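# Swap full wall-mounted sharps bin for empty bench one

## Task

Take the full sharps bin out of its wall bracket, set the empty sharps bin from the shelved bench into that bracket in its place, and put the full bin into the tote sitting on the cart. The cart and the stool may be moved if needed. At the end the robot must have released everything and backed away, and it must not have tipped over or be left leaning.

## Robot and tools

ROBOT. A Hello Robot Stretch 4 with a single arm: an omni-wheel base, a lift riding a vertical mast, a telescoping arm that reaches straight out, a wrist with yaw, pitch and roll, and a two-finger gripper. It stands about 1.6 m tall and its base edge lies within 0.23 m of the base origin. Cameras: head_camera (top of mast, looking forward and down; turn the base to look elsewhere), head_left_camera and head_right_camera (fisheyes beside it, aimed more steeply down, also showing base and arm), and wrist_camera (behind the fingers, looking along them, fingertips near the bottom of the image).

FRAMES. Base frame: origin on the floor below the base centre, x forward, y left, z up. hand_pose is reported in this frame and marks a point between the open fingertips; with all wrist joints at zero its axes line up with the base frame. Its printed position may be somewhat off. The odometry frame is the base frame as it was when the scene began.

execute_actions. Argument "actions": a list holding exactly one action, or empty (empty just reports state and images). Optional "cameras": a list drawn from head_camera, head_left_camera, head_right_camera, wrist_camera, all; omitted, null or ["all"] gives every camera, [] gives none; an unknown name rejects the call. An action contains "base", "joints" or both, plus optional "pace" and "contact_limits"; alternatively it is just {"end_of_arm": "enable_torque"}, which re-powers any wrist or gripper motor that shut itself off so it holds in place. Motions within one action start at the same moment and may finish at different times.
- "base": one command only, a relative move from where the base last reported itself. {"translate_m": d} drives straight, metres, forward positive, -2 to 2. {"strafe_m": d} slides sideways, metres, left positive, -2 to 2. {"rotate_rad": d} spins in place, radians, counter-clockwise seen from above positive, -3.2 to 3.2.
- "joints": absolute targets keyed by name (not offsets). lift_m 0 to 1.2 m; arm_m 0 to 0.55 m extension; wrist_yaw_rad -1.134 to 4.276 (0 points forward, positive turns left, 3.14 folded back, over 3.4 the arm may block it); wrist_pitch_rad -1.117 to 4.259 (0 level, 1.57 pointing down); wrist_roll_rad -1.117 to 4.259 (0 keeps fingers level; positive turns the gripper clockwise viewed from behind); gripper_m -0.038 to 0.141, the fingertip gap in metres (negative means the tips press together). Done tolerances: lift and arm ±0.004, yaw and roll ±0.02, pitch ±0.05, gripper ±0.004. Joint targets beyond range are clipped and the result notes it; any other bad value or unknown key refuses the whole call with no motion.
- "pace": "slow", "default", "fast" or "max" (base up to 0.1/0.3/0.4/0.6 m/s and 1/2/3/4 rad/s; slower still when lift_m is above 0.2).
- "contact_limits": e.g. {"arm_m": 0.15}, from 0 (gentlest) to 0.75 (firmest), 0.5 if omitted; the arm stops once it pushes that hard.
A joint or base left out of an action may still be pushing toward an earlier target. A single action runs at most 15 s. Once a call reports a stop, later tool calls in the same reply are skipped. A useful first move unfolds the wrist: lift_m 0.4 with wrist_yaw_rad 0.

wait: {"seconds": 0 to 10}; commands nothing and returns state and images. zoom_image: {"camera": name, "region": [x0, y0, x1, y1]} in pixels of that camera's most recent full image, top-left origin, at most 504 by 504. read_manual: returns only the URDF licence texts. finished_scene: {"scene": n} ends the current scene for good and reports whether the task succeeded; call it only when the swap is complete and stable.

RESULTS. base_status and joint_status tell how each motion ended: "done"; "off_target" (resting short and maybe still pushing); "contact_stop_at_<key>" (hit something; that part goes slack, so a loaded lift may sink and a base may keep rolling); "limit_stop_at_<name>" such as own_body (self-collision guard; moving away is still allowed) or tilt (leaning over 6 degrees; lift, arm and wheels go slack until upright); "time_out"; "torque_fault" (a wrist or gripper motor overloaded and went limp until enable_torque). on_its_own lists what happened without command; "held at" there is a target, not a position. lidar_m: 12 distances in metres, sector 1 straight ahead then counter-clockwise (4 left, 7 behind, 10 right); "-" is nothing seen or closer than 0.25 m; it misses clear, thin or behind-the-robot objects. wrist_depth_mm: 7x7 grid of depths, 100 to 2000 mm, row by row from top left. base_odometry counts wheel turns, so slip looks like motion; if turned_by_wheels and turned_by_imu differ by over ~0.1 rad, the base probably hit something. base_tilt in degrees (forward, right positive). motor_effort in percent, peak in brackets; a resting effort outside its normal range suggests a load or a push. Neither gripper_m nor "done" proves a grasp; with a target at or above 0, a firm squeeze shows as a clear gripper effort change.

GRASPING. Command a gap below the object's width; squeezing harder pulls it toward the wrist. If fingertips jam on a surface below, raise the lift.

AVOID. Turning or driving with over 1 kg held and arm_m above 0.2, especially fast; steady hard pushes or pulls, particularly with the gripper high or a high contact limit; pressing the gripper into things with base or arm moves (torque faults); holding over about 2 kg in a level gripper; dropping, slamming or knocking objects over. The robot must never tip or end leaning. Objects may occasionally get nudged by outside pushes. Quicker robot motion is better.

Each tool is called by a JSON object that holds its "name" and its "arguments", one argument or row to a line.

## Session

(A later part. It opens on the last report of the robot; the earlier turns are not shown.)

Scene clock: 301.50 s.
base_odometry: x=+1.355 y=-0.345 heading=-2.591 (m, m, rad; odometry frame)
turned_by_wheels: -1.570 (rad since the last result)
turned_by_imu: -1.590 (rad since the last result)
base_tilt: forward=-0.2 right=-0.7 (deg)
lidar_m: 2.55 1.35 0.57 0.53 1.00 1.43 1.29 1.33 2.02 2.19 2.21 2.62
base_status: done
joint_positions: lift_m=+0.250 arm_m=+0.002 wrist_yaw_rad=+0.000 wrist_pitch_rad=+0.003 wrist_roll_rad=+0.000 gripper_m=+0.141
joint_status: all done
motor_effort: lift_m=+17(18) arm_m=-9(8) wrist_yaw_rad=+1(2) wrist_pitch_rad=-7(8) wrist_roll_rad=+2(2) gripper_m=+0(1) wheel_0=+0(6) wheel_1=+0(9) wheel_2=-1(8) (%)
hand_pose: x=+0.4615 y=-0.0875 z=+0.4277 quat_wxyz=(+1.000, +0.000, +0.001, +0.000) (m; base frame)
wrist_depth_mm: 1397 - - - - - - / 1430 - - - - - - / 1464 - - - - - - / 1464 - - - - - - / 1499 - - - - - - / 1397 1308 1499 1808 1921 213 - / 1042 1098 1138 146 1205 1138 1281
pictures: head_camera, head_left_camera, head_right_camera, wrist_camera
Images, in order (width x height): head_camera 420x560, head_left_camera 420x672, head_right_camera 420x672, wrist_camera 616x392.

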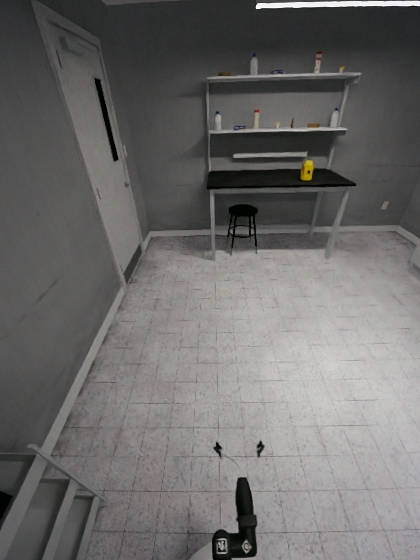

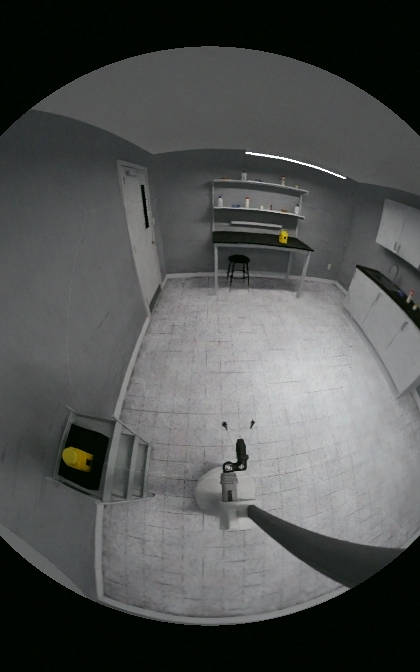

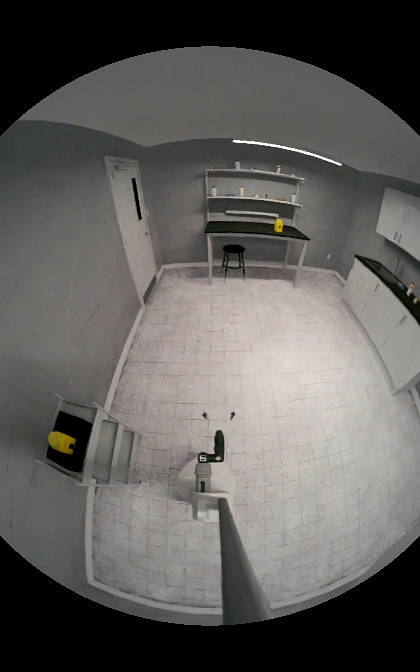

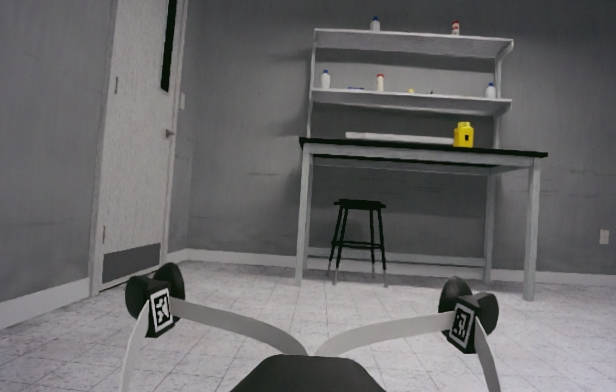

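{"name": "execute_actions", "arguments": {
  "actions": [
    {"base": {"translate_m": 1.40}, "joints": {"lift_m": 0.2}, "pace": "max"}
  ],
  "cameras": ["head_camera"]
}}

{"name": "execute_actions", "arguments": {
  "actions": [
    {"base": {"rotate_rad": -0.5}, "pace": "max"}
  ],
  "cameras": ["head_camera", "wrist_camera"]
}}

Scene clock: 425.47 s.
base_odometry: x=+0.163 y=-1.078 heading=-2.591 (m, m, rad; odometry frame)
turned_by_wheels: +0.000 (rad since the last result)
turned_by_imu: +0.003 (rad since the last result)
base_tilt: forward=-0.2 right=-0.7 (deg)
lidar_m: 1.16 1.28 0.96 0.93 0.99 1.14 2.79 2.90 2.22 2.15 1.61 1.20
base_status: done
joint_positions: lift_m=+0.200 arm_m=+0.002 wrist_yaw_rad=+0.000 wrist_pitch_rad=+0.003 wrist_roll_rad=+0.000 gripper_m=+0.141
joint_status: all done
motor_effort: lift_m=+19(18) arm_m=-8(9) wrist_yaw_rad=+1(1) wrist_pitch_rad=-6(8) wrist_roll_rad=+2(2) gripper_m=+0(0) wheel_0=-2(5) wheel_1=-2(7) wheel_2=+1(16) (%)
hand_pose: x=+0.4614 y=-0.0874 z=+0.3776 quat_wxyz=(+1.000, +0.000, +0.001, +0.000) (m; base frame)
wrist_depth_mm: 1366 1708 1756 1756 991 976 1281 / 1397 1808 1708 1366 1336 1255 1205 / 1397 1756 1708 1708 1708 1708 1661 / 1397 1756 1756 1756 1397 1708 1708 / 1430 1756 1756 1708 1397 1708 1661 / 1308 1182 1366 1464 1537 213 1537 / 960 976 1025 146 1098 1042 1205
pictures: head_camera
Images, in order (width x height): head_camera 420x560.

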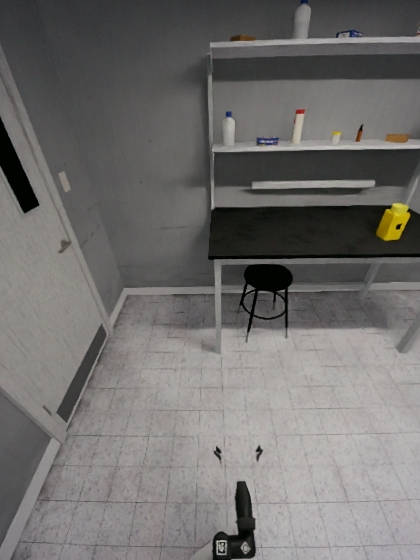

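Scene clock: 426.47 s.
base_odometry: x=+0.163 y=-1.078 heading=-3.091 (m, m, rad; odometry frame)
turned_by_wheels: -0.500 (rad since the last result)
turned_by_imu: -0.506 (rad since the last result)
base_tilt: forward=-0.1 right=-0.8 (deg)
lidar_m: 1.17 1.17 1.25 0.96 0.93 0.98 1.17 2.76 2.93 2.18 2.14 1.56
base_status: done
joint_positions: lift_m=+0.200 arm_m=+0.002 wrist_yaw_rad=+0.000 wrist_pitch_rad=+0.003 wrist_roll_rad=+0.000 gripper_m=+0.141
joint_status: not commanded
motor_effort: lift_m=+19(19) arm_m=-9(9) wrist_yaw_rad=+2(0) wrist_pitch_rad=-7(7) wrist_roll_rad=+2(2) gripper_m=-1(2) wheel_0=+1(5) wheel_1=+0(8) wheel_2=-2(7) (%)
hand_pose: x=+0.4614 y=-0.0875 z=+0.3776 quat_wxyz=(+1.000, +0.000, +0.001, +0.000) (m; base frame)
wrist_depth_mm: 960 960 1042 1808 - - - / 1366 1499 1430 1397 1336 - - / 1430 1618 1756 1921 - - - / 1430 1576 1708 - - - - / 1430 1537 1708 1983 - - - / 1281 1060 1366 1661 1756 214 1921 / 891 976 1008 146 1060 1042 1182
pictures: head_camera, wrist_camera
Images, in order (width x height): head_camera 420x560, wrist_camera 616x392.

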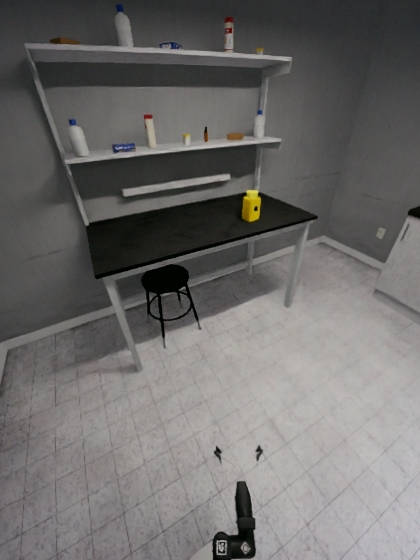

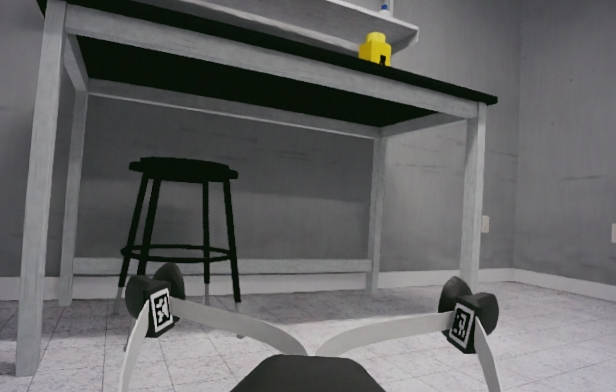

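{"name": "zoom_image", "arguments": {
  "camera": "head_camera",
  "region": [215, 180, 325, 260]
}}

{"name": "zoom_image", "arguments": {
  "camera": "head_camera",
  "region": [80, 210, 330, 385]
}}

Region (215, 180, 325, 260) of head_camera's 420x560 image, scaled by 4.582, with more detail than that image has; it fills the top 367 rows of this view, and the rest is white.

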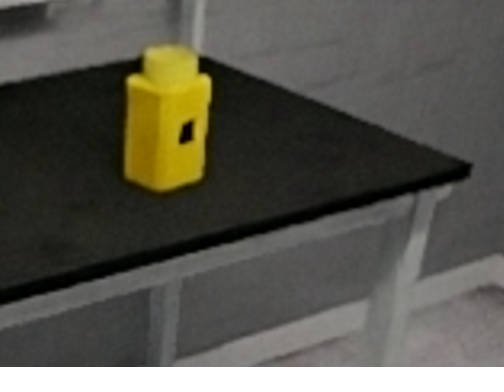

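Region (80, 210, 330, 385) of head_camera's 420x560 image, scaled by 2.016, with more detail than that image has; it fills the top 353 rows of this view, and the rest is white.

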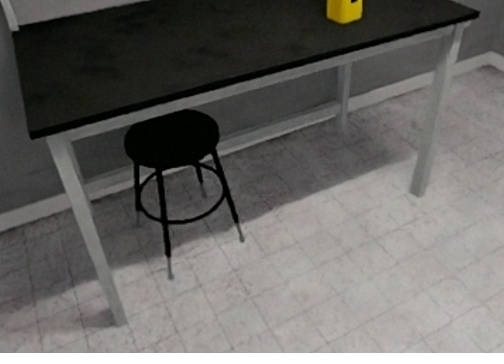

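{"name": "zoom_image", "arguments": {
  "camera": "head_camera",
  "region": [180, 100, 320, 220]
}}

Region (180, 100, 320, 220) of head_camera's 420x560 image, scaled by 3.600, with more detail than that image has; it fills the top 432 rows of this view, and the rest is white.

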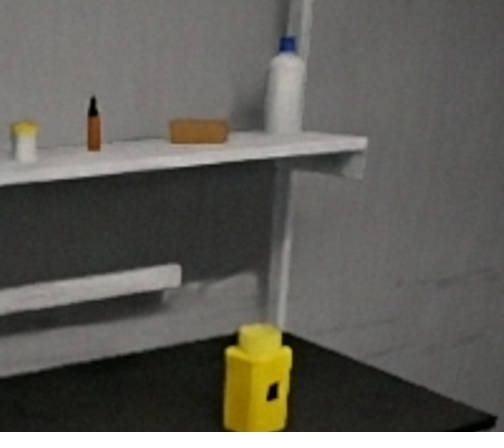

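{"name": "execute_actions", "arguments": {
  "actions": [
    {"base": {"translate_m": 1.04}, "joints": {"lift_m": 0.96, "wrist_yaw_rad": -1.125}, "pace": "max"}
  ],
  "cameras": ["head_camera", "wrist_camera", "head_right_camera"]
}}

Scene clock: 477.27 s.
base_odometry: x=-0.876 y=-1.130 heading=-3.091 (m, m, rad; odometry frame)
turned_by_wheels: +0.000 (rad since the last result)
turned_by_imu: +0.003 (rad since the last result)
base_tilt: forward=-0.2 right=-0.8 (deg)
lidar_m: 0.25 0.25 0.27 0.41 1.37 1.48 2.18 3.69 2.30 1.73 0.76 0.33
base_status: done
joint_positions: lift_m=+0.960 arm_m=+0.002 wrist_yaw_rad=-1.125 wrist_pitch_rad=+0.002 wrist_roll_rad=+0.000 gripper_m=+0.141
joint_status: all done
motor_effort: lift_m=+22(26) arm_m=-8(8) wrist_yaw_rad=+0(6) wrist_pitch_rad=-7(8) wrist_roll_rad=+2(1) gripper_m=+0(3) wheel_0=-1(8) wheel_1=+0(9) wheel_2=+1(16) (%)
hand_pose: x=+0.2184 y=-0.2980 z=+1.1374 quat_wxyz=(+0.846, +0.001, +0.001, -0.533) (m; base frame)
wrist_depth_mm: 1366 - - - - - - / 1397 - - - 1863 1863 1863 / 1430 - - - 1863 1863 1921 / 1464 - - - - - - / 1464 - - - - - - / 1336 768 - - 1537 213 1576 / 603 634 - 146 1537 1537 1537
pictures: head_camera, head_right_camera, wrist_camera
Images, in order (width x height): head_camera 420x560, head_right_camera 420x672, wrist_camera 616x392.

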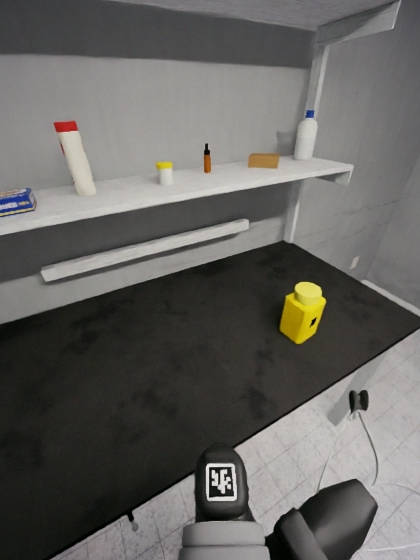

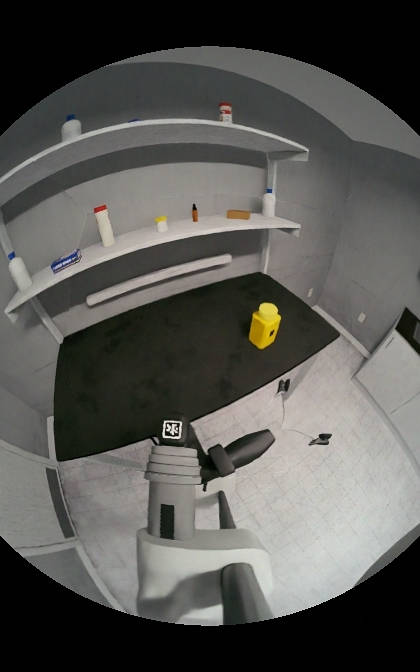

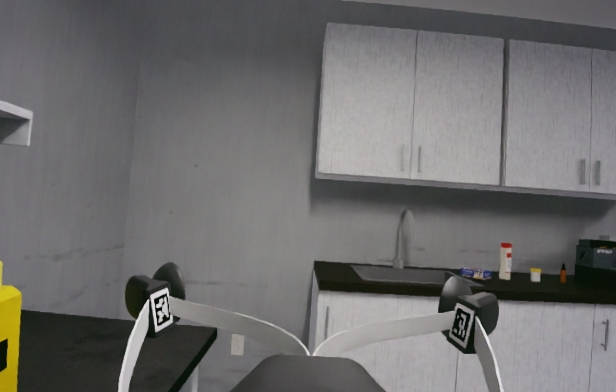

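{"name": "zoom_image", "arguments": {
  "camera": "head_camera",
  "region": [260, 270, 350, 360]
}}

Region (260, 270, 350, 360) of head_camera's 420x560 image, scaled by 5.600, with more detail than that image has.

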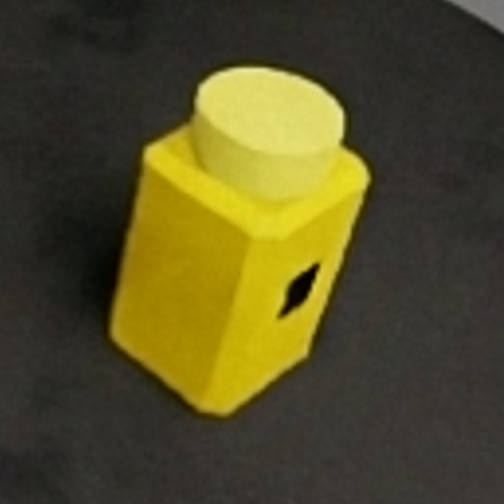

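{"name": "execute_actions", "arguments": {
  "actions": [
    {"joints": {"lift_m": 0.978, "wrist_yaw_rad": -0.96, "arm_m": 0.393}, "pace": "fast", "contact_limits": {"arm_m": 0.3}}
  ],
  "cameras": ["head_camera", "wrist_camera"]
}}

Scene clock: 506.60 s.
base_odometry: x=-0.876 y=-1.130 heading=-3.091 (m, m, rad; odometry frame)
turned_by_wheels: +0.000 (rad since the last result)
turned_by_imu: +0.001 (rad since the last result)
base_tilt: forward=-0.2 right=-0.7 (deg)
lidar_m: 0.25 0.25 0.27 0.38 1.38 1.50 2.16 3.69 2.30 1.72 0.79 0.33
base_status: not commanded
joint_positions: lift_m=+0.978 arm_m=+0.391 wrist_yaw_rad=-0.960 wrist_pitch_rad=+0.002 wrist_roll_rad=+0.000 gripper_m=+0.141
joint_status: all done
motor_effort: lift_m=+24(26) arm_m=+9(9) wrist_yaw_rad=+0(5) wrist_pitch_rad=-8(8) wrist_roll_rad=+2(2) gripper_m=-1(1) wheel_0=-1(1) wheel_1=+0(0) wheel_2=+1(1) (%)
contact_limits: arm_m 0.3
hand_pose: x=+0.6563 y=-0.2864 z=+1.1552 quat_wxyz=(+0.887, +0.001, +0.001, -0.462) (m; base frame)
wrist_depth_mm: 351 991 1537 - - 1618 1576 / 500 525 1618 - 1983 1576 1537 / 732 715 1618 - 1921 1537 1537 / 732 1025 1661 - 1921 1863 1808 / 741 991 1708 - 1921 1921 1863 / 732 741 1499 - 1921 213 1661 / 654 661 1042 146 1921 1281 1255
pictures: head_camera, wrist_camera
Images, in order (width x height): head_camera 420x560, wrist_camera 616x392.

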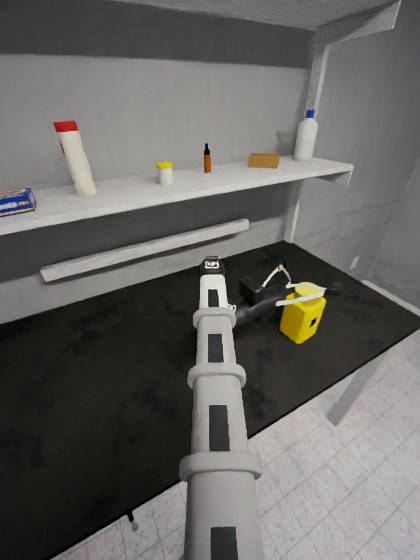

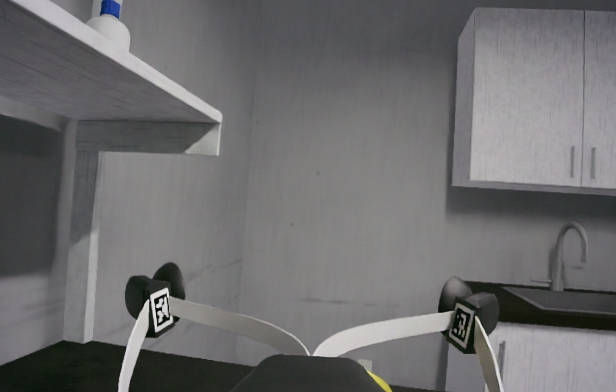

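{"name": "zoom_image", "arguments": {
  "camera": "wrist_camera",
  "region": [200, 320, 440, 392]
}}

{"name": "zoom_image", "arguments": {
  "camera": "head_camera",
  "region": [225, 245, 355, 355]
}}

Region (200, 320, 440, 392) of wrist_camera's 616x392 image, scaled by 2.100; it fills the top 151 rows of this view, and the rest is white.

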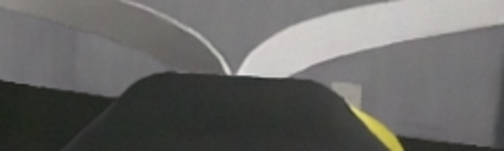

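Region (225, 245, 355, 355) of head_camera's 420x560 image, scaled by 3.877, with more detail than that image has; it fills the top 426 rows of this view, and the rest is white.

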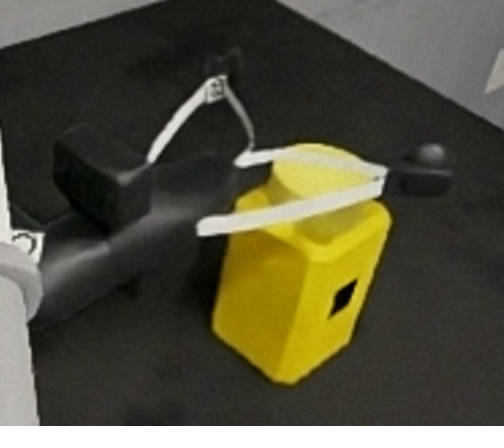

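{"name": "execute_actions", "arguments": {
  "actions": [
    {"joints": {"lift_m": 0.872, "arm_m": 0.374}, "pace": "fast"}
  ],
  "cameras": ["head_camera", "wrist_camera"]
}}

Scene clock: 535.03 s.
base_odometry: x=-0.876 y=-1.130 heading=-3.091 (m, m, rad; odometry frame)
turned_by_wheels: +0.000 (rad since the last result)
turned_by_imu: +0.001 (rad since the last result)
base_tilt: forward=-0.2 right=-0.8 (deg)
lidar_m: 0.25 0.25 0.26 0.37 1.38 1.51 2.15 3.68 2.30 1.72 0.80 0.32
base_status: not commanded
joint_positions: lift_m=+0.872 arm_m=+0.376 wrist_yaw_rad=-0.960 wrist_pitch_rad=+0.002 wrist_roll_rad=+0.000 gripper_m=+0.141
joint_status: all done
motor_effort: lift_m=+17(21) arm_m=-8(8) wrist_yaw_rad=+1(1) wrist_pitch_rad=-7(6) wrist_roll_rad=+2(1) gripper_m=+2(1) wheel_0=-1(1) wheel_1=+0(0) wheel_2=+1(1) (%)
hand_pose: x=+0.6403 y=-0.2865 z=+1.0498 quat_wxyz=(+0.887, +0.001, +0.001, -0.462) (m; base frame)
wrist_depth_mm: 580 591 1537 - - 1576 1576 / 750 732 1618 - 1983 1576 1537 / 750 1060 1661 - 1983 1618 1537 / 750 1060 1756 - 1921 1863 1808 / 741 1025 1537 198 1921 1863 1808 / 597 521 189 185 186 213 1255 / 415 427 194 145 418 492 1255
pictures: head_camera, wrist_camera
Images, in order (width x height): head_camera 420x560, wrist_camera 616x392.

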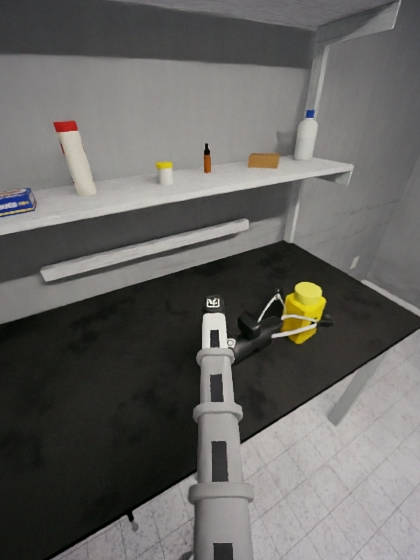

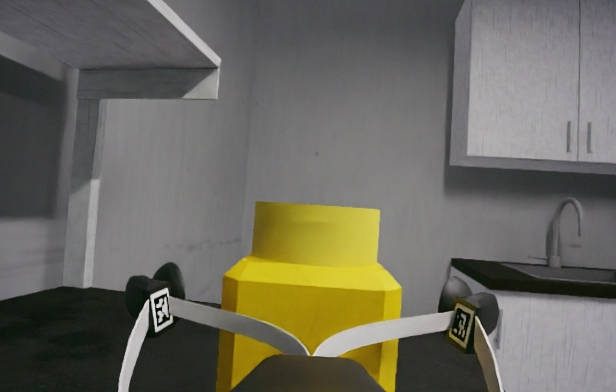

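{"name": "zoom_image", "arguments": {
  "camera": "wrist_camera",
  "region": [200, 190, 420, 392]
}}

Region (200, 190, 420, 392) of wrist_camera's 616x392 image, scaled by 2.291; it fills the top 463 rows of this view, and the rest is white.

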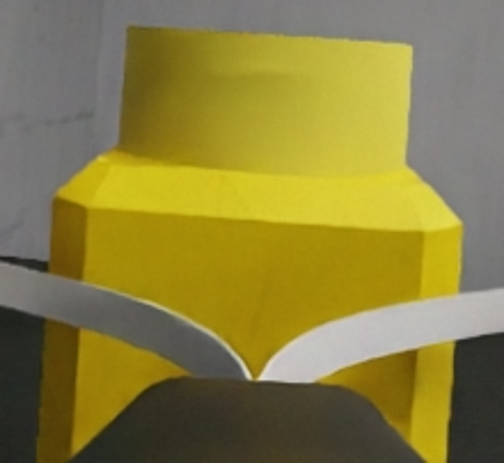

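{"name": "execute_actions", "arguments": {
  "actions": [
    {"joints": {"lift_m": 0.865, "gripper_m": 0.045}, "pace": "fast"}
  ],
  "cameras": ["wrist_camera"]
}}

Scene clock: 558.47 s.
base_odometry: x=-0.876 y=-1.130 heading=-3.091 (m, m, rad; odometry frame)
turned_by_wheels: +0.000 (rad since the last result)
turned_by_imu: +0.001 (rad since the last result)
base_tilt: forward=-0.2 right=-0.7 (deg)
lidar_m: 0.26 0.25 0.26 0.39 1.38 1.49 2.17 3.69 2.29 1.71 0.77 0.32
base_status: not commanded
joint_positions: lift_m=+0.865 arm_m=+0.376 wrist_yaw_rad=-0.960 wrist_pitch_rad=+0.002 wrist_roll_rad=+0.000 gripper_m=+0.045
joint_status: all done
motor_effort: lift_m=+16(15) arm_m=-9(9) wrist_yaw_rad=+2(1) wrist_pitch_rad=-6(8) wrist_roll_rad=+2(2) gripper_m=-17(20) wheel_0=-1(1) wheel_1=+0(0) wheel_2=+1(1) (%)
hand_pose: x=+0.6403 y=-0.2865 z=+1.0428 quat_wxyz=(+0.887, +0.001, +0.001, -0.462) (m; base frame)
wrist_depth_mm: 603 569 1618 - - 1618 1537 / 741 732 1661 - 1921 1576 1576 / 750 1042 1661 - 1983 1576 1537 / 741 1060 1576 188 1983 1921 1808 / 750 1078 1464 182 1863 1863 1756 / 580 603 179 171 172 1281 1255 / 402 387 177 170 174 407 1255
pictures: wrist_camera
Images, in order (width x height): wrist_camera 616x392.

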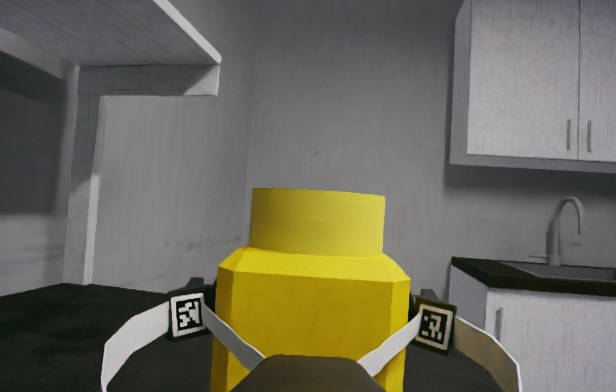

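{"name": "execute_actions", "arguments": {
  "actions": [
    {"base": {"translate_m": -0.1}, "joints": {"lift_m": 0.905, "arm_m": 0.0}, "pace": "fast"}
  ],
  "cameras": ["head_camera"]
}}

{"name": "execute_actions", "arguments": {
  "actions": [
    {"base": {"rotate_rad": -2.66}, "joints": {"lift_m": 0.25}, "pace": "max"}
  ],
  "cameras": ["head_camera", "wrist_camera"]
}}

Scene clock: 584.57 s.
base_odometry: x=-0.776 y=-1.125 heading=-3.091 (m, m, rad; odometry frame)
turned_by_wheels: +0.000 (rad since the last result)
turned_by_imu: +0.001 (rad since the last result)
base_tilt: forward=-0.2 right=-0.7 (deg)
lidar_m: 0.34 0.33 0.35 0.53 1.34 1.44 2.08 3.48 2.37 1.77 0.32 0.33
base_status: done
joint_positions: lift_m=+0.905 arm_m=+0.002 wrist_yaw_rad=-0.960 wrist_pitch_rad=+0.004 wrist_roll_rad=+0.000 gripper_m=+0.045
joint_status: all done
motor_effort: lift_m=+24(27) arm_m=-9(9) wrist_yaw_rad=+2(1) wrist_pitch_rad=-12(14) wrist_roll_rad=+3(2) gripper_m=-19(18) wheel_0=+0(5) wheel_1=+0(6) wheel_2=-2(12) (%)
hand_pose: x=+0.2667 y=-0.2865 z=+1.0817 quat_wxyz=(+0.887, +0.001, +0.002, -0.462) (m; base frame)
wrist_depth_mm: 1229 1661 - - 1863 1808 1756 / 960 1661 - - 1863 1756 1756 / 1118 1708 - - 1808 1808 1708 / 1281 1756 - 187 - - - / 1281 1756 - 182 1756 - - / 699 723 178 170 172 1499 1464 / 488 496 176 170 174 1464 1430
pictures: head_camera
Images, in order (width x height): head_camera 420x560.

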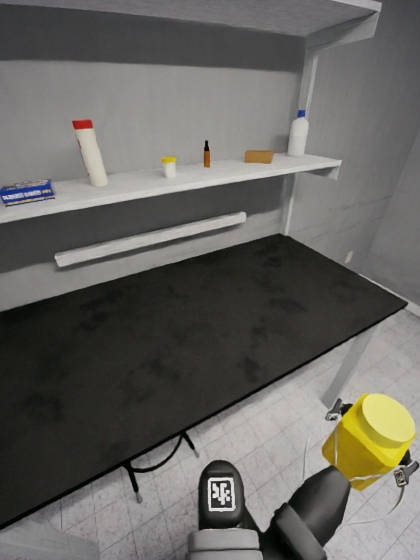

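Scene clock: 587.27 s.
base_odometry: x=-0.776 y=-1.125 heading=+0.532 (m, m, rad; odometry frame)
turned_by_wheels: -2.660 (rad since the last result)
turned_by_imu: -2.694 (rad since the last result)
base_tilt: forward=-0.2 right=-0.7 (deg)
lidar_m: 3.50 2.44 1.80 1.74 0.45 0.35 0.32 0.36 0.51 1.33 0.34 0.37
base_status: done
joint_positions: lift_m=+0.250 arm_m=+0.002 wrist_yaw_rad=-0.960 wrist_pitch_rad=+0.005 wrist_roll_rad=+0.000 gripper_m=+0.045
joint_status: all done
motor_effort: lift_m=+18(20) arm_m=-9(9) wrist_yaw_rad=+1(1) wrist_pitch_rad=-15(15) wrist_roll_rad=+3(2) gripper_m=-21(20) wheel_0=+1(5) wheel_1=+1(11) wheel_2=+1(9) (%)
hand_pose: x=+0.2668 y=-0.2865 z=+0.4270 quat_wxyz=(+0.887, +0.001, +0.002, -0.462) (m; base frame)
wrist_depth_mm: - - - 1661 1397 1229 1042 / - - 1983 1618 1366 1205 1060 / - - 1983 1576 1366 1182 1042 / - - 1921 187 1308 1205 1042 / - - 1863 182 1281 1160 1025 / 1499 1576 178 170 172 1138 1008 / 1060 1008 176 170 173 1060 1008
pictures: head_camera, wrist_camera
Images, in order (width x height): head_camera 420x560, wrist_camera 616x392.

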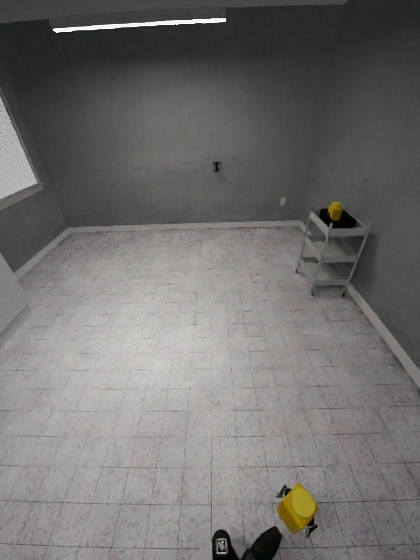

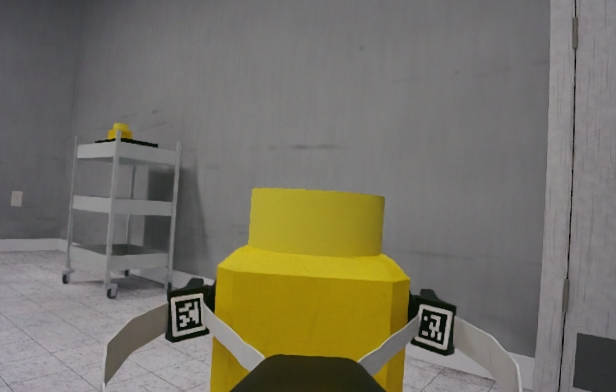

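{"name": "zoom_image", "arguments": {
  "camera": "head_camera",
  "region": [190, 145, 250, 190]
}}

{"name": "zoom_image", "arguments": {
  "camera": "head_camera",
  "region": [50, 200, 320, 260]
}}

Region (190, 145, 250, 190) of head_camera's 420x560 image, scaled by 8.400, with more detail than that image has; it fills the top 378 rows of this view, and the rest is white.

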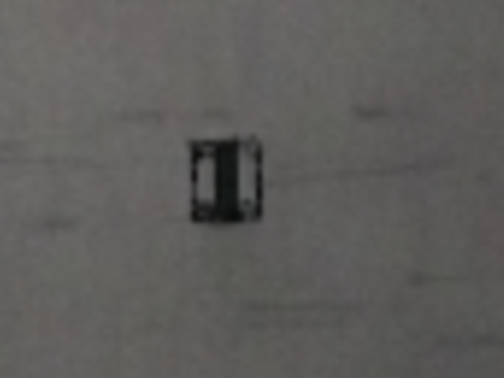

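Region (50, 200, 320, 260) of head_camera's 420x560 image, scaled by 1.867, with more detail than that image has.

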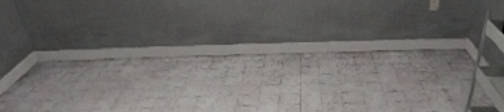

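{"name": "execute_actions", "arguments": {
  "actions": [
    {"base": {"translate_m": 2.0}, "joints": {"lift_m": 0.2, "wrist_yaw_rad": 0.0}, "pace": "max"}
  ],
  "cameras": ["head_camera", "wrist_camera"]
}}

Scene clock: 608.10 s.
base_odometry: x=+0.947 y=-0.110 heading=+0.532 (m, m, rad; odometry frame)
turned_by_wheels: +0.000 (rad since the last result)
turned_by_imu: +0.004 (rad since the last result)
base_tilt: forward=-0.2 right=-0.8 (deg)
lidar_m: 0.41 1.68 2.35 1.71 1.78 2.48 3.04 1.97 1.44 0.96 1.02 0.42
base_status: done
joint_positions: lift_m=+0.200 arm_m=+0.002 wrist_yaw_rad=+0.000 wrist_pitch_rad=+0.004 wrist_roll_rad=+0.000 gripper_m=+0.045
joint_status: all done
motor_effort: lift_m=+18(18) arm_m=-8(8) wrist_yaw_rad=+1(9) wrist_pitch_rad=-13(14) wrist_roll_rad=+2(3) gripper_m=-20(17) wheel_0=-2(6) wheel_1=-1(7) wheel_2=+2(14) (%)
hand_pose: x=+0.4613 y=-0.0874 z=+0.3771 quat_wxyz=(+1.000, +0.000, +0.002, +0.000) (m; base frame)
wrist_depth_mm: 1430 1430 1430 1397 1397 1366 1366 / 1430 1397 1397 1430 1397 1397 1366 / 1430 1397 1397 1397 1397 1336 1366 / 1397 1430 1397 188 1366 1366 1336 / 1397 1397 1366 183 1336 1366 1336 / 1366 1366 178 171 172 1366 1336 / 946 917 175 169 174 946 1182
pictures: head_camera, wrist_camera
Images, in order (width x height): head_camera 420x560, wrist_camera 616x392.

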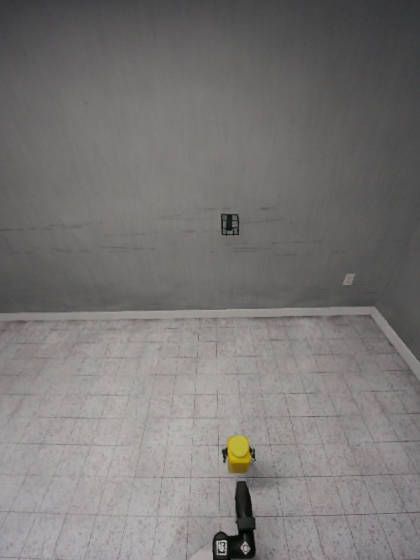

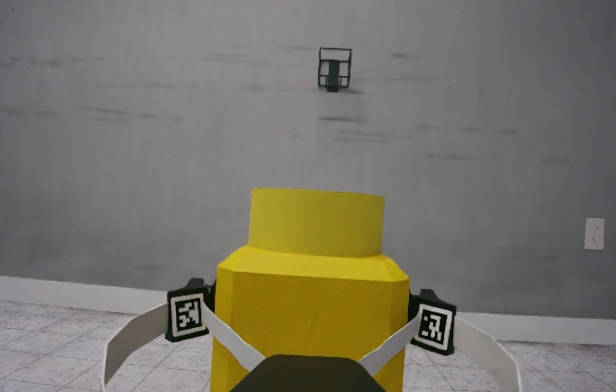

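{"name": "zoom_image", "arguments": {
  "camera": "wrist_camera",
  "region": [300, 35, 370, 105]
}}

{"name": "zoom_image", "arguments": {
  "camera": "head_camera",
  "region": [205, 200, 255, 245]
}}

{"name": "zoom_image", "arguments": {
  "camera": "head_camera",
  "region": [0, 290, 420, 440]
}}

Region (300, 35, 370, 105) of wrist_camera's 616x392 image, scaled by 7.200.

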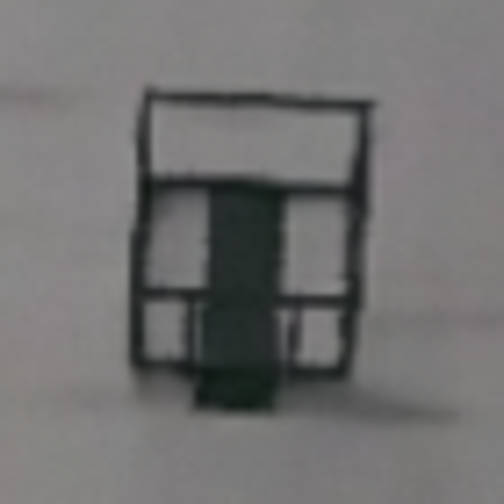

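Region (205, 200, 255, 245) of head_camera's 420x560 image, scaled by 10.080, with more detail than that image has; it fills the top 454 rows of this view, and the rest is white.

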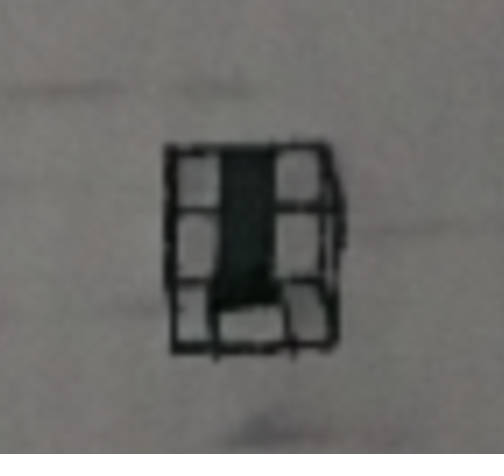

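Region (0, 290, 420, 440) of head_camera's 420x560 image, scaled by 1.200, with more detail than that image has; it fills the top 180 rows of this view, and the rest is white.

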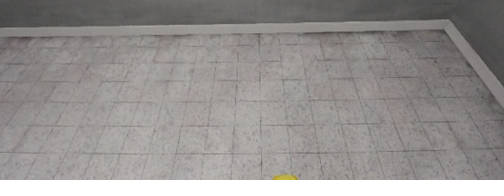

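{"name": "zoom_image", "arguments": {
  "camera": "wrist_camera",
  "region": [190, 180, 440, 392]
}}

Region (190, 180, 440, 392) of wrist_camera's 616x392 image, scaled by 2.016; it fills the top 427 rows of this view, and the rest is white.

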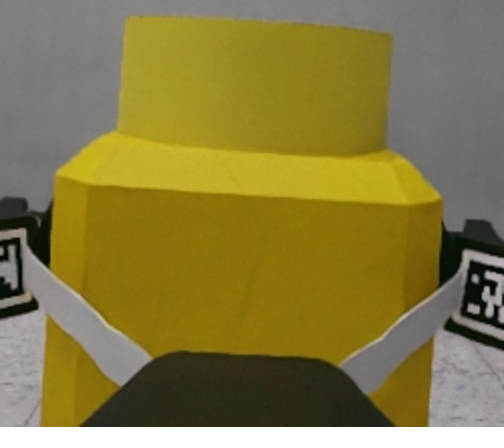

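{"name": "execute_actions", "arguments": {
  "actions": [
    {"base": {"translate_m": 0.8}, "joints": {"lift_m": 0.63, "wrist_yaw_rad": -0.025, "arm_m": 0.15}, "pace": "max"}
  ],
  "cameras": ["head_camera", "wrist_camera"]
}}

Scene clock: 653.83 s.
base_odometry: x=+1.636 y=+0.296 heading=+0.532 (m, m, rad; odometry frame)
turned_by_wheels: +0.000 (rad since the last result)
turned_by_imu: +0.002 (rad since the last result)
base_tilt: forward=-0.1 right=-0.7 (deg)
lidar_m: 0.54 0.84 1.19 2.28 2.01 2.46 3.90 2.00 1.07 1.40 1.14 0.85
base_status: done
joint_positions: lift_m=+0.630 arm_m=+0.148 wrist_yaw_rad=-0.025 wrist_pitch_rad=+0.004 wrist_roll_rad=+0.000 gripper_m=+0.045
joint_status: all done
motor_effort: lift_m=+23(24) arm_m=+9(8) wrist_yaw_rad=+0(6) wrist_pitch_rad=-12(13) wrist_roll_rad=+2(2) gripper_m=-18(21) wheel_0=-1(6) wheel_1=-1(5) wheel_2=+0(17) (%)
hand_pose: x=+0.6056 y=-0.0946 z=+0.8068 quat_wxyz=(+1.000, +0.000, +0.002, -0.012) (m; base frame)
wrist_depth_mm: 459 459 462 459 459 459 459 / 459 455 459 459 455 455 455 / 459 459 455 455 455 455 452 / 455 455 452 188 452 455 452 / 452 455 452 182 452 449 452 / 452 452 178 171 172 445 452 / 449 452 175 169 174 445 445
pictures: head_camera, wrist_camera
Images, in order (width x height): head_camera 420x560, wrist_camera 616x392.

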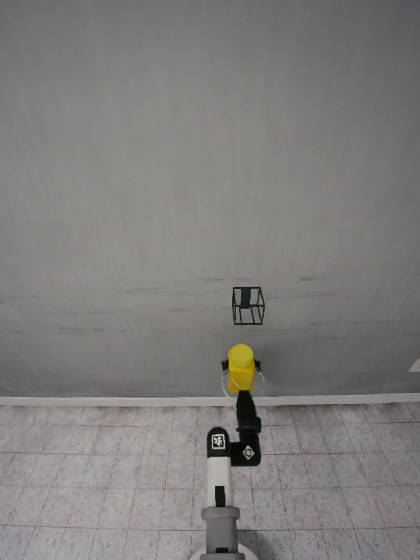

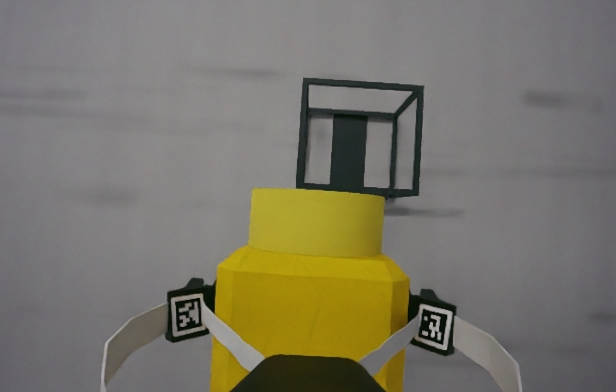

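{"name": "zoom_image", "arguments": {
  "camera": "wrist_camera",
  "region": [285, 65, 435, 210]
}}

Region (285, 65, 435, 210) of wrist_camera's 616x392 image, scaled by 3.360; it fills the top 487 rows of this view, and the rest is white.

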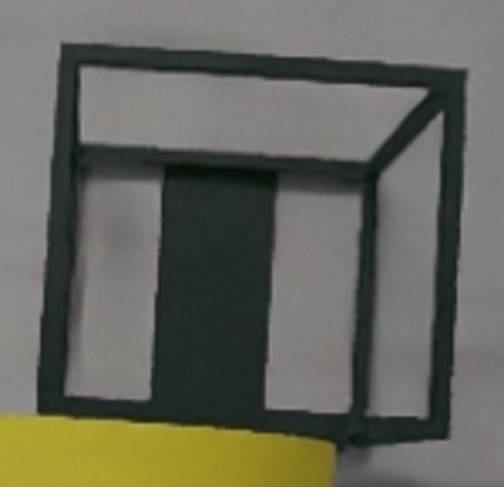

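{"name": "execute_actions", "arguments": {
  "actions": [
    {"base": {"strafe_m": -0.0415}, "joints": {"lift_m": 0.695, "arm_m": 0.19}, "pace": "fast"}
  ],
  "cameras": ["wrist_camera"]
}}

{"name": "zoom_image", "arguments": {
  "camera": "wrist_camera",
  "region": [200, 100, 440, 300]
}}

Scene clock: 683.03 s.
base_odometry: x=+1.657 y=+0.260 heading=+0.532 (m, m, rad; odometry frame)
turned_by_wheels: +0.000 (rad since the last result)
turned_by_imu: +0.001 (rad since the last result)
base_tilt: forward=-0.2 right=-0.7 (deg)
lidar_m: 0.58 0.84 1.18 2.33 2.04 2.54 3.92 1.92 1.06 1.37 1.13 0.82
base_status: done
joint_positions: lift_m=+0.695 arm_m=+0.188 wrist_yaw_rad=-0.025 wrist_pitch_rad=+0.004 wrist_roll_rad=+0.000 gripper_m=+0.045
joint_status: all done
motor_effort: lift_m=+24(23) arm_m=+9(9) wrist_yaw_rad=+1(2) wrist_pitch_rad=-12(12) wrist_roll_rad=+2(2) gripper_m=-19(19) wheel_0=+0(10) wheel_1=+0(9) wheel_2=+0(1) (%)
hand_pose: x=+0.6456 y=-0.0946 z=+0.8717 quat_wxyz=(+1.000, +0.000, +0.002, -0.013) (m; base frame)
wrist_depth_mm: 418 418 418 418 415 418 415 / 418 418 418 415 415 415 413 / 418 418 415 415 413 413 415 / 413 413 415 188 413 413 410 / 413 410 410 183 410 410 410 / 410 410 178 171 172 407 407 / 410 407 176 170 174 407 404
pictures: wrist_camera
Images, in order (width x height): wrist_camera 616x392.

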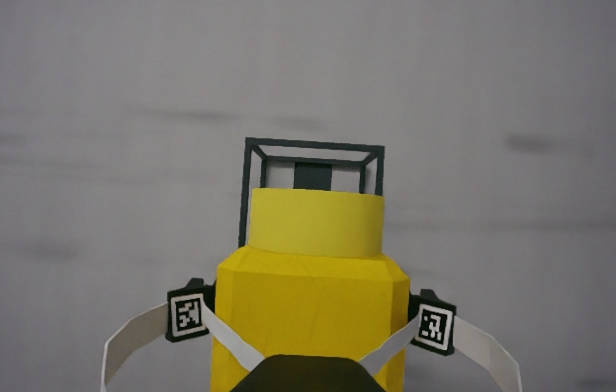

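Region (200, 100, 440, 300) of wrist_camera's 616x392 image, scaled by 2.100.

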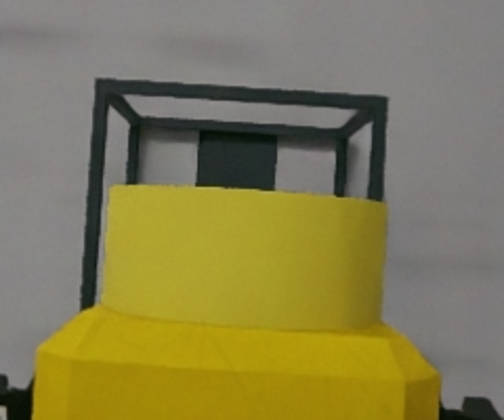

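{"name": "zoom_image", "arguments": {
  "camera": "wrist_camera",
  "region": [235, 125, 395, 205]
}}

Region (235, 125, 395, 205) of wrist_camera's 616x392 image, scaled by 3.150.

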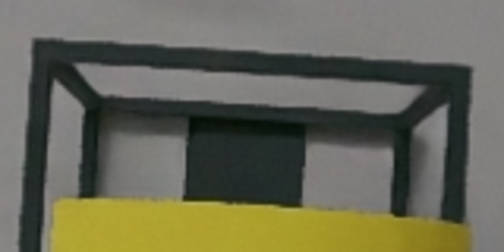

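{"name": "execute_actions", "arguments": {
  "actions": [
    {"joints": {"lift_m": 0.95}, "pace": "max"}
  ],
  "cameras": []
}}

{"name": "execute_actions", "arguments": {
  "actions": [
    {"joints": {"arm_m": 0.326}, "pace": "fast", "contact_limits": {"arm_m": 0.3}}
  ],
  "cameras": ["head_camera", "wrist_camera"]
}}

Scene clock: 698.07 s.
base_odometry: x=+1.657 y=+0.260 heading=+0.532 (m, m, rad; odometry frame)
turned_by_wheels: +0.000 (rad since the last result)
turned_by_imu: +0.001 (rad since the last result)
base_tilt: forward=-0.2 right=-0.7 (deg)
lidar_m: 0.58 0.86 1.18 2.32 2.05 2.52 3.91 1.93 1.04 1.36 1.14 0.85
base_status: not commanded
joint_positions: lift_m=+0.950 arm_m=+0.188 wrist_yaw_rad=-0.025 wrist_pitch_rad=+0.004 wrist_roll_rad=+0.000 gripper_m=+0.045
joint_status: all done
motor_effort: lift_m=+23(27) arm_m=+9(8) wrist_yaw_rad=+1(1) wrist_pitch_rad=-12(13) wrist_roll_rad=+3(2) gripper_m=-18(17) wheel_0=+1(0) wheel_1=+0(0) wheel_2=+0(0) (%)
hand_pose: x=+0.6456 y=-0.0946 z=+1.1268 quat_wxyz=(+1.000, +0.000, +0.002, -0.013) (m; base frame)
wrist_depth_mm: 418 418 418 418 415 418 418 / 418 415 418 415 413 415 415 / 415 413 415 413 415 413 415 / 413 413 413 187 410 413 413 / 413 410 410 183 410 410 410 / 413 410 178 170 173 407 407 / 410 410 175 170 174 407 407
pictures: none
No camera images: the call's "cameras" was empty. Leave "cameras" out to get every camera's image.

Scene clock: 699.30 s.
base_odometry: x=+1.657 y=+0.260 heading=+0.532 (m, m, rad; odometry frame)
turned_by_wheels: +0.000 (rad since the last result)
turned_by_imu: +0.000 (rad since the last result)
base_tilt: forward=-0.1 right=-0.7 (deg)
lidar_m: 0.71 0.85 1.20 2.31 2.05 2.55 3.90 1.92 1.05 1.37 1.12 0.80
base_status: not commanded
joint_positions: lift_m=+0.950 arm_m=+0.324 wrist_yaw_rad=-0.025 wrist_pitch_rad=+0.004 wrist_roll_rad=+0.000 gripper_m=+0.045
joint_status: all done
motor_effort: lift_m=+23(23) arm_m=+9(11) wrist_yaw_rad=+1(1) wrist_pitch_rad=-12(12) wrist_roll_rad=+2(3) gripper_m=-21(17) wheel_0=+1(1) wheel_1=+0(0) wheel_2=+0(0) (%)
contact_limits: arm_m 0.3
hand_pose: x=+0.7816 y=-0.0945 z=+1.1267 quat_wxyz=(+1.000, +0.000, +0.002, -0.012) (m; base frame)
wrist_depth_mm: 282 282 281 281 281 279 281 / 281 281 279 279 279 278 278 / 281 279 279 279 278 278 277 / 278 278 278 188 278 277 276 / 277 276 277 183 276 276 274 / 276 276 178 170 172 273 274 / 274 274 176 170 174 272 272
pictures: head_camera, wrist_camera
Images, in order (width x height): head_camera 420x560, wrist_camera 616x392.

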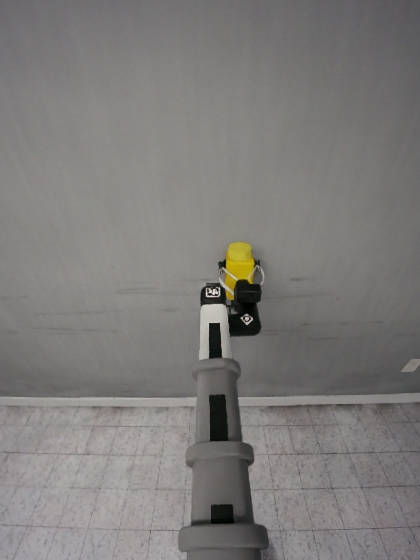

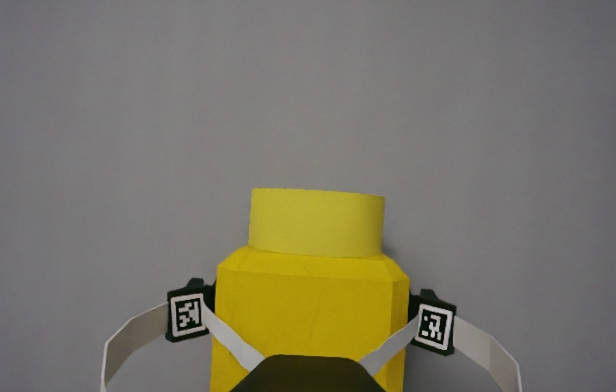

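{"name": "execute_actions", "arguments": {
  "actions": [
    {"joints": {"arm_m": 0.320, "lift_m": 0.9}, "pace": "slow"}
  ],
  "cameras": ["head_camera", "wrist_camera"]
}}

Scene clock: 729.20 s.
base_odometry: x=+1.657 y=+0.260 heading=+0.532 (m, m, rad; odometry frame)
turned_by_wheels: +0.000 (rad since the last result)
turned_by_imu: +0.001 (rad since the last result)
base_tilt: forward=-0.2 right=-0.7 (deg)
lidar_m: 0.71 0.84 1.17 2.32 2.06 2.53 3.90 1.93 1.05 1.36 1.15 0.84
base_status: not commanded
joint_positions: lift_m=+0.900 arm_m=+0.322 wrist_yaw_rad=-0.025 wrist_pitch_rad=+0.004 wrist_roll_rad=+0.000 gripper_m=+0.045
joint_status: all done
motor_effort: lift_m=+17(23) arm_m=-9(9) wrist_yaw_rad=-1(0) wrist_pitch_rad=-9(10) wrist_roll_rad=+3(3) gripper_m=-18(17) wheel_0=+1(1) wheel_1=+0(0) wheel_2=+0(0) (%)
hand_pose: x=+0.7787 y=-0.0945 z=+1.0775 quat_wxyz=(+1.000, +0.000, +0.002, -0.012) (m; base frame)
wrist_depth_mm: 285 285 283 285 285 283 282 / 285 285 285 282 282 282 281 / 282 283 282 282 281 282 279 / 281 281 281 186 281 278 279 / 281 279 279 182 279 278 278 / 279 279 178 170 172 278 277 / 278 277 176 170 175 276 276
pictures: head_camera, wrist_camera
Images, in order (width x height): head_camera 420x560, wrist_camera 616x392.

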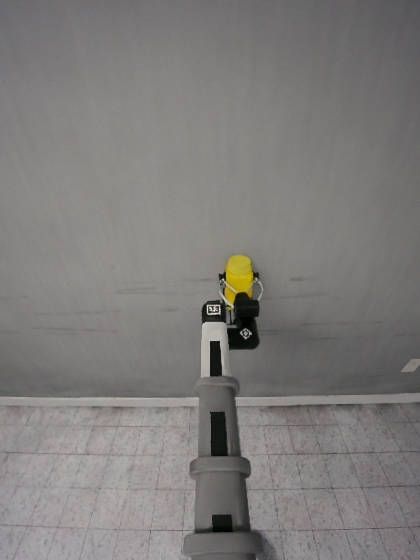

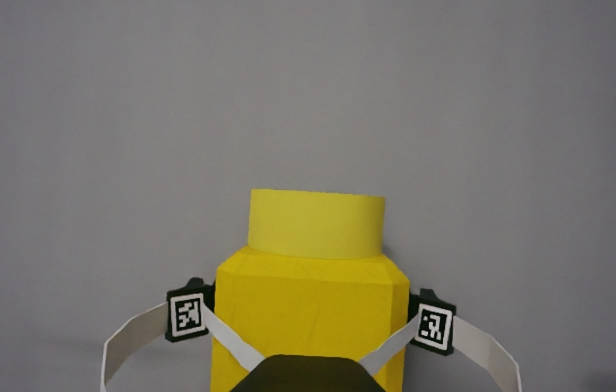

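{"name": "execute_actions", "arguments": {
  "actions": [
    {"joints": {"arm_m": 0.3245, "lift_m": 0.842}}
  ],
  "cameras": ["wrist_camera"]
}}

Scene clock: 738.63 s.
base_odometry: x=+1.657 y=+0.260 heading=+0.532 (m, m, rad; odometry frame)
turned_by_wheels: +0.000 (rad since the last result)
turned_by_imu: +0.001 (rad since the last result)
base_tilt: forward=-0.2 right=-0.7 (deg)
lidar_m: 0.71 0.84 1.19 2.32 2.06 2.53 3.91 1.92 1.04 1.37 1.15 0.82
base_status: not commanded
joint_positions: lift_m=+0.842 arm_m=+0.323 wrist_yaw_rad=-0.024 wrist_pitch_rad=+0.004 wrist_roll_rad=+0.000 gripper_m=+0.045
joint_status: all done
motor_effort: lift_m=+16(14) arm_m=+9(10) wrist_yaw_rad=-1(1) wrist_pitch_rad=-10(11) wrist_roll_rad=+2(2) gripper_m=-18(19) wheel_0=+0(0) wheel_1=+0(0) wheel_2=+0(0) (%)
hand_pose: x=+0.7802 y=-0.0944 z=+1.0195 quat_wxyz=(+1.000, +0.000, +0.002, -0.012) (m; base frame)
wrist_depth_mm: 283 285 283 282 282 282 282 / 283 283 282 282 281 282 279 / 281 281 282 281 279 279 278 / 279 279 281 186 278 278 277 / 278 278 277 182 277 276 277 / 277 277 178 171 172 276 276 / 277 276 176 170 175 274 273
pictures: wrist_camera
Images, in order (width x height): wrist_camera 616x392.

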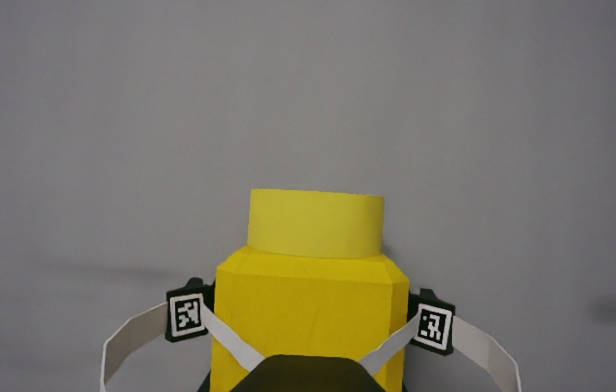

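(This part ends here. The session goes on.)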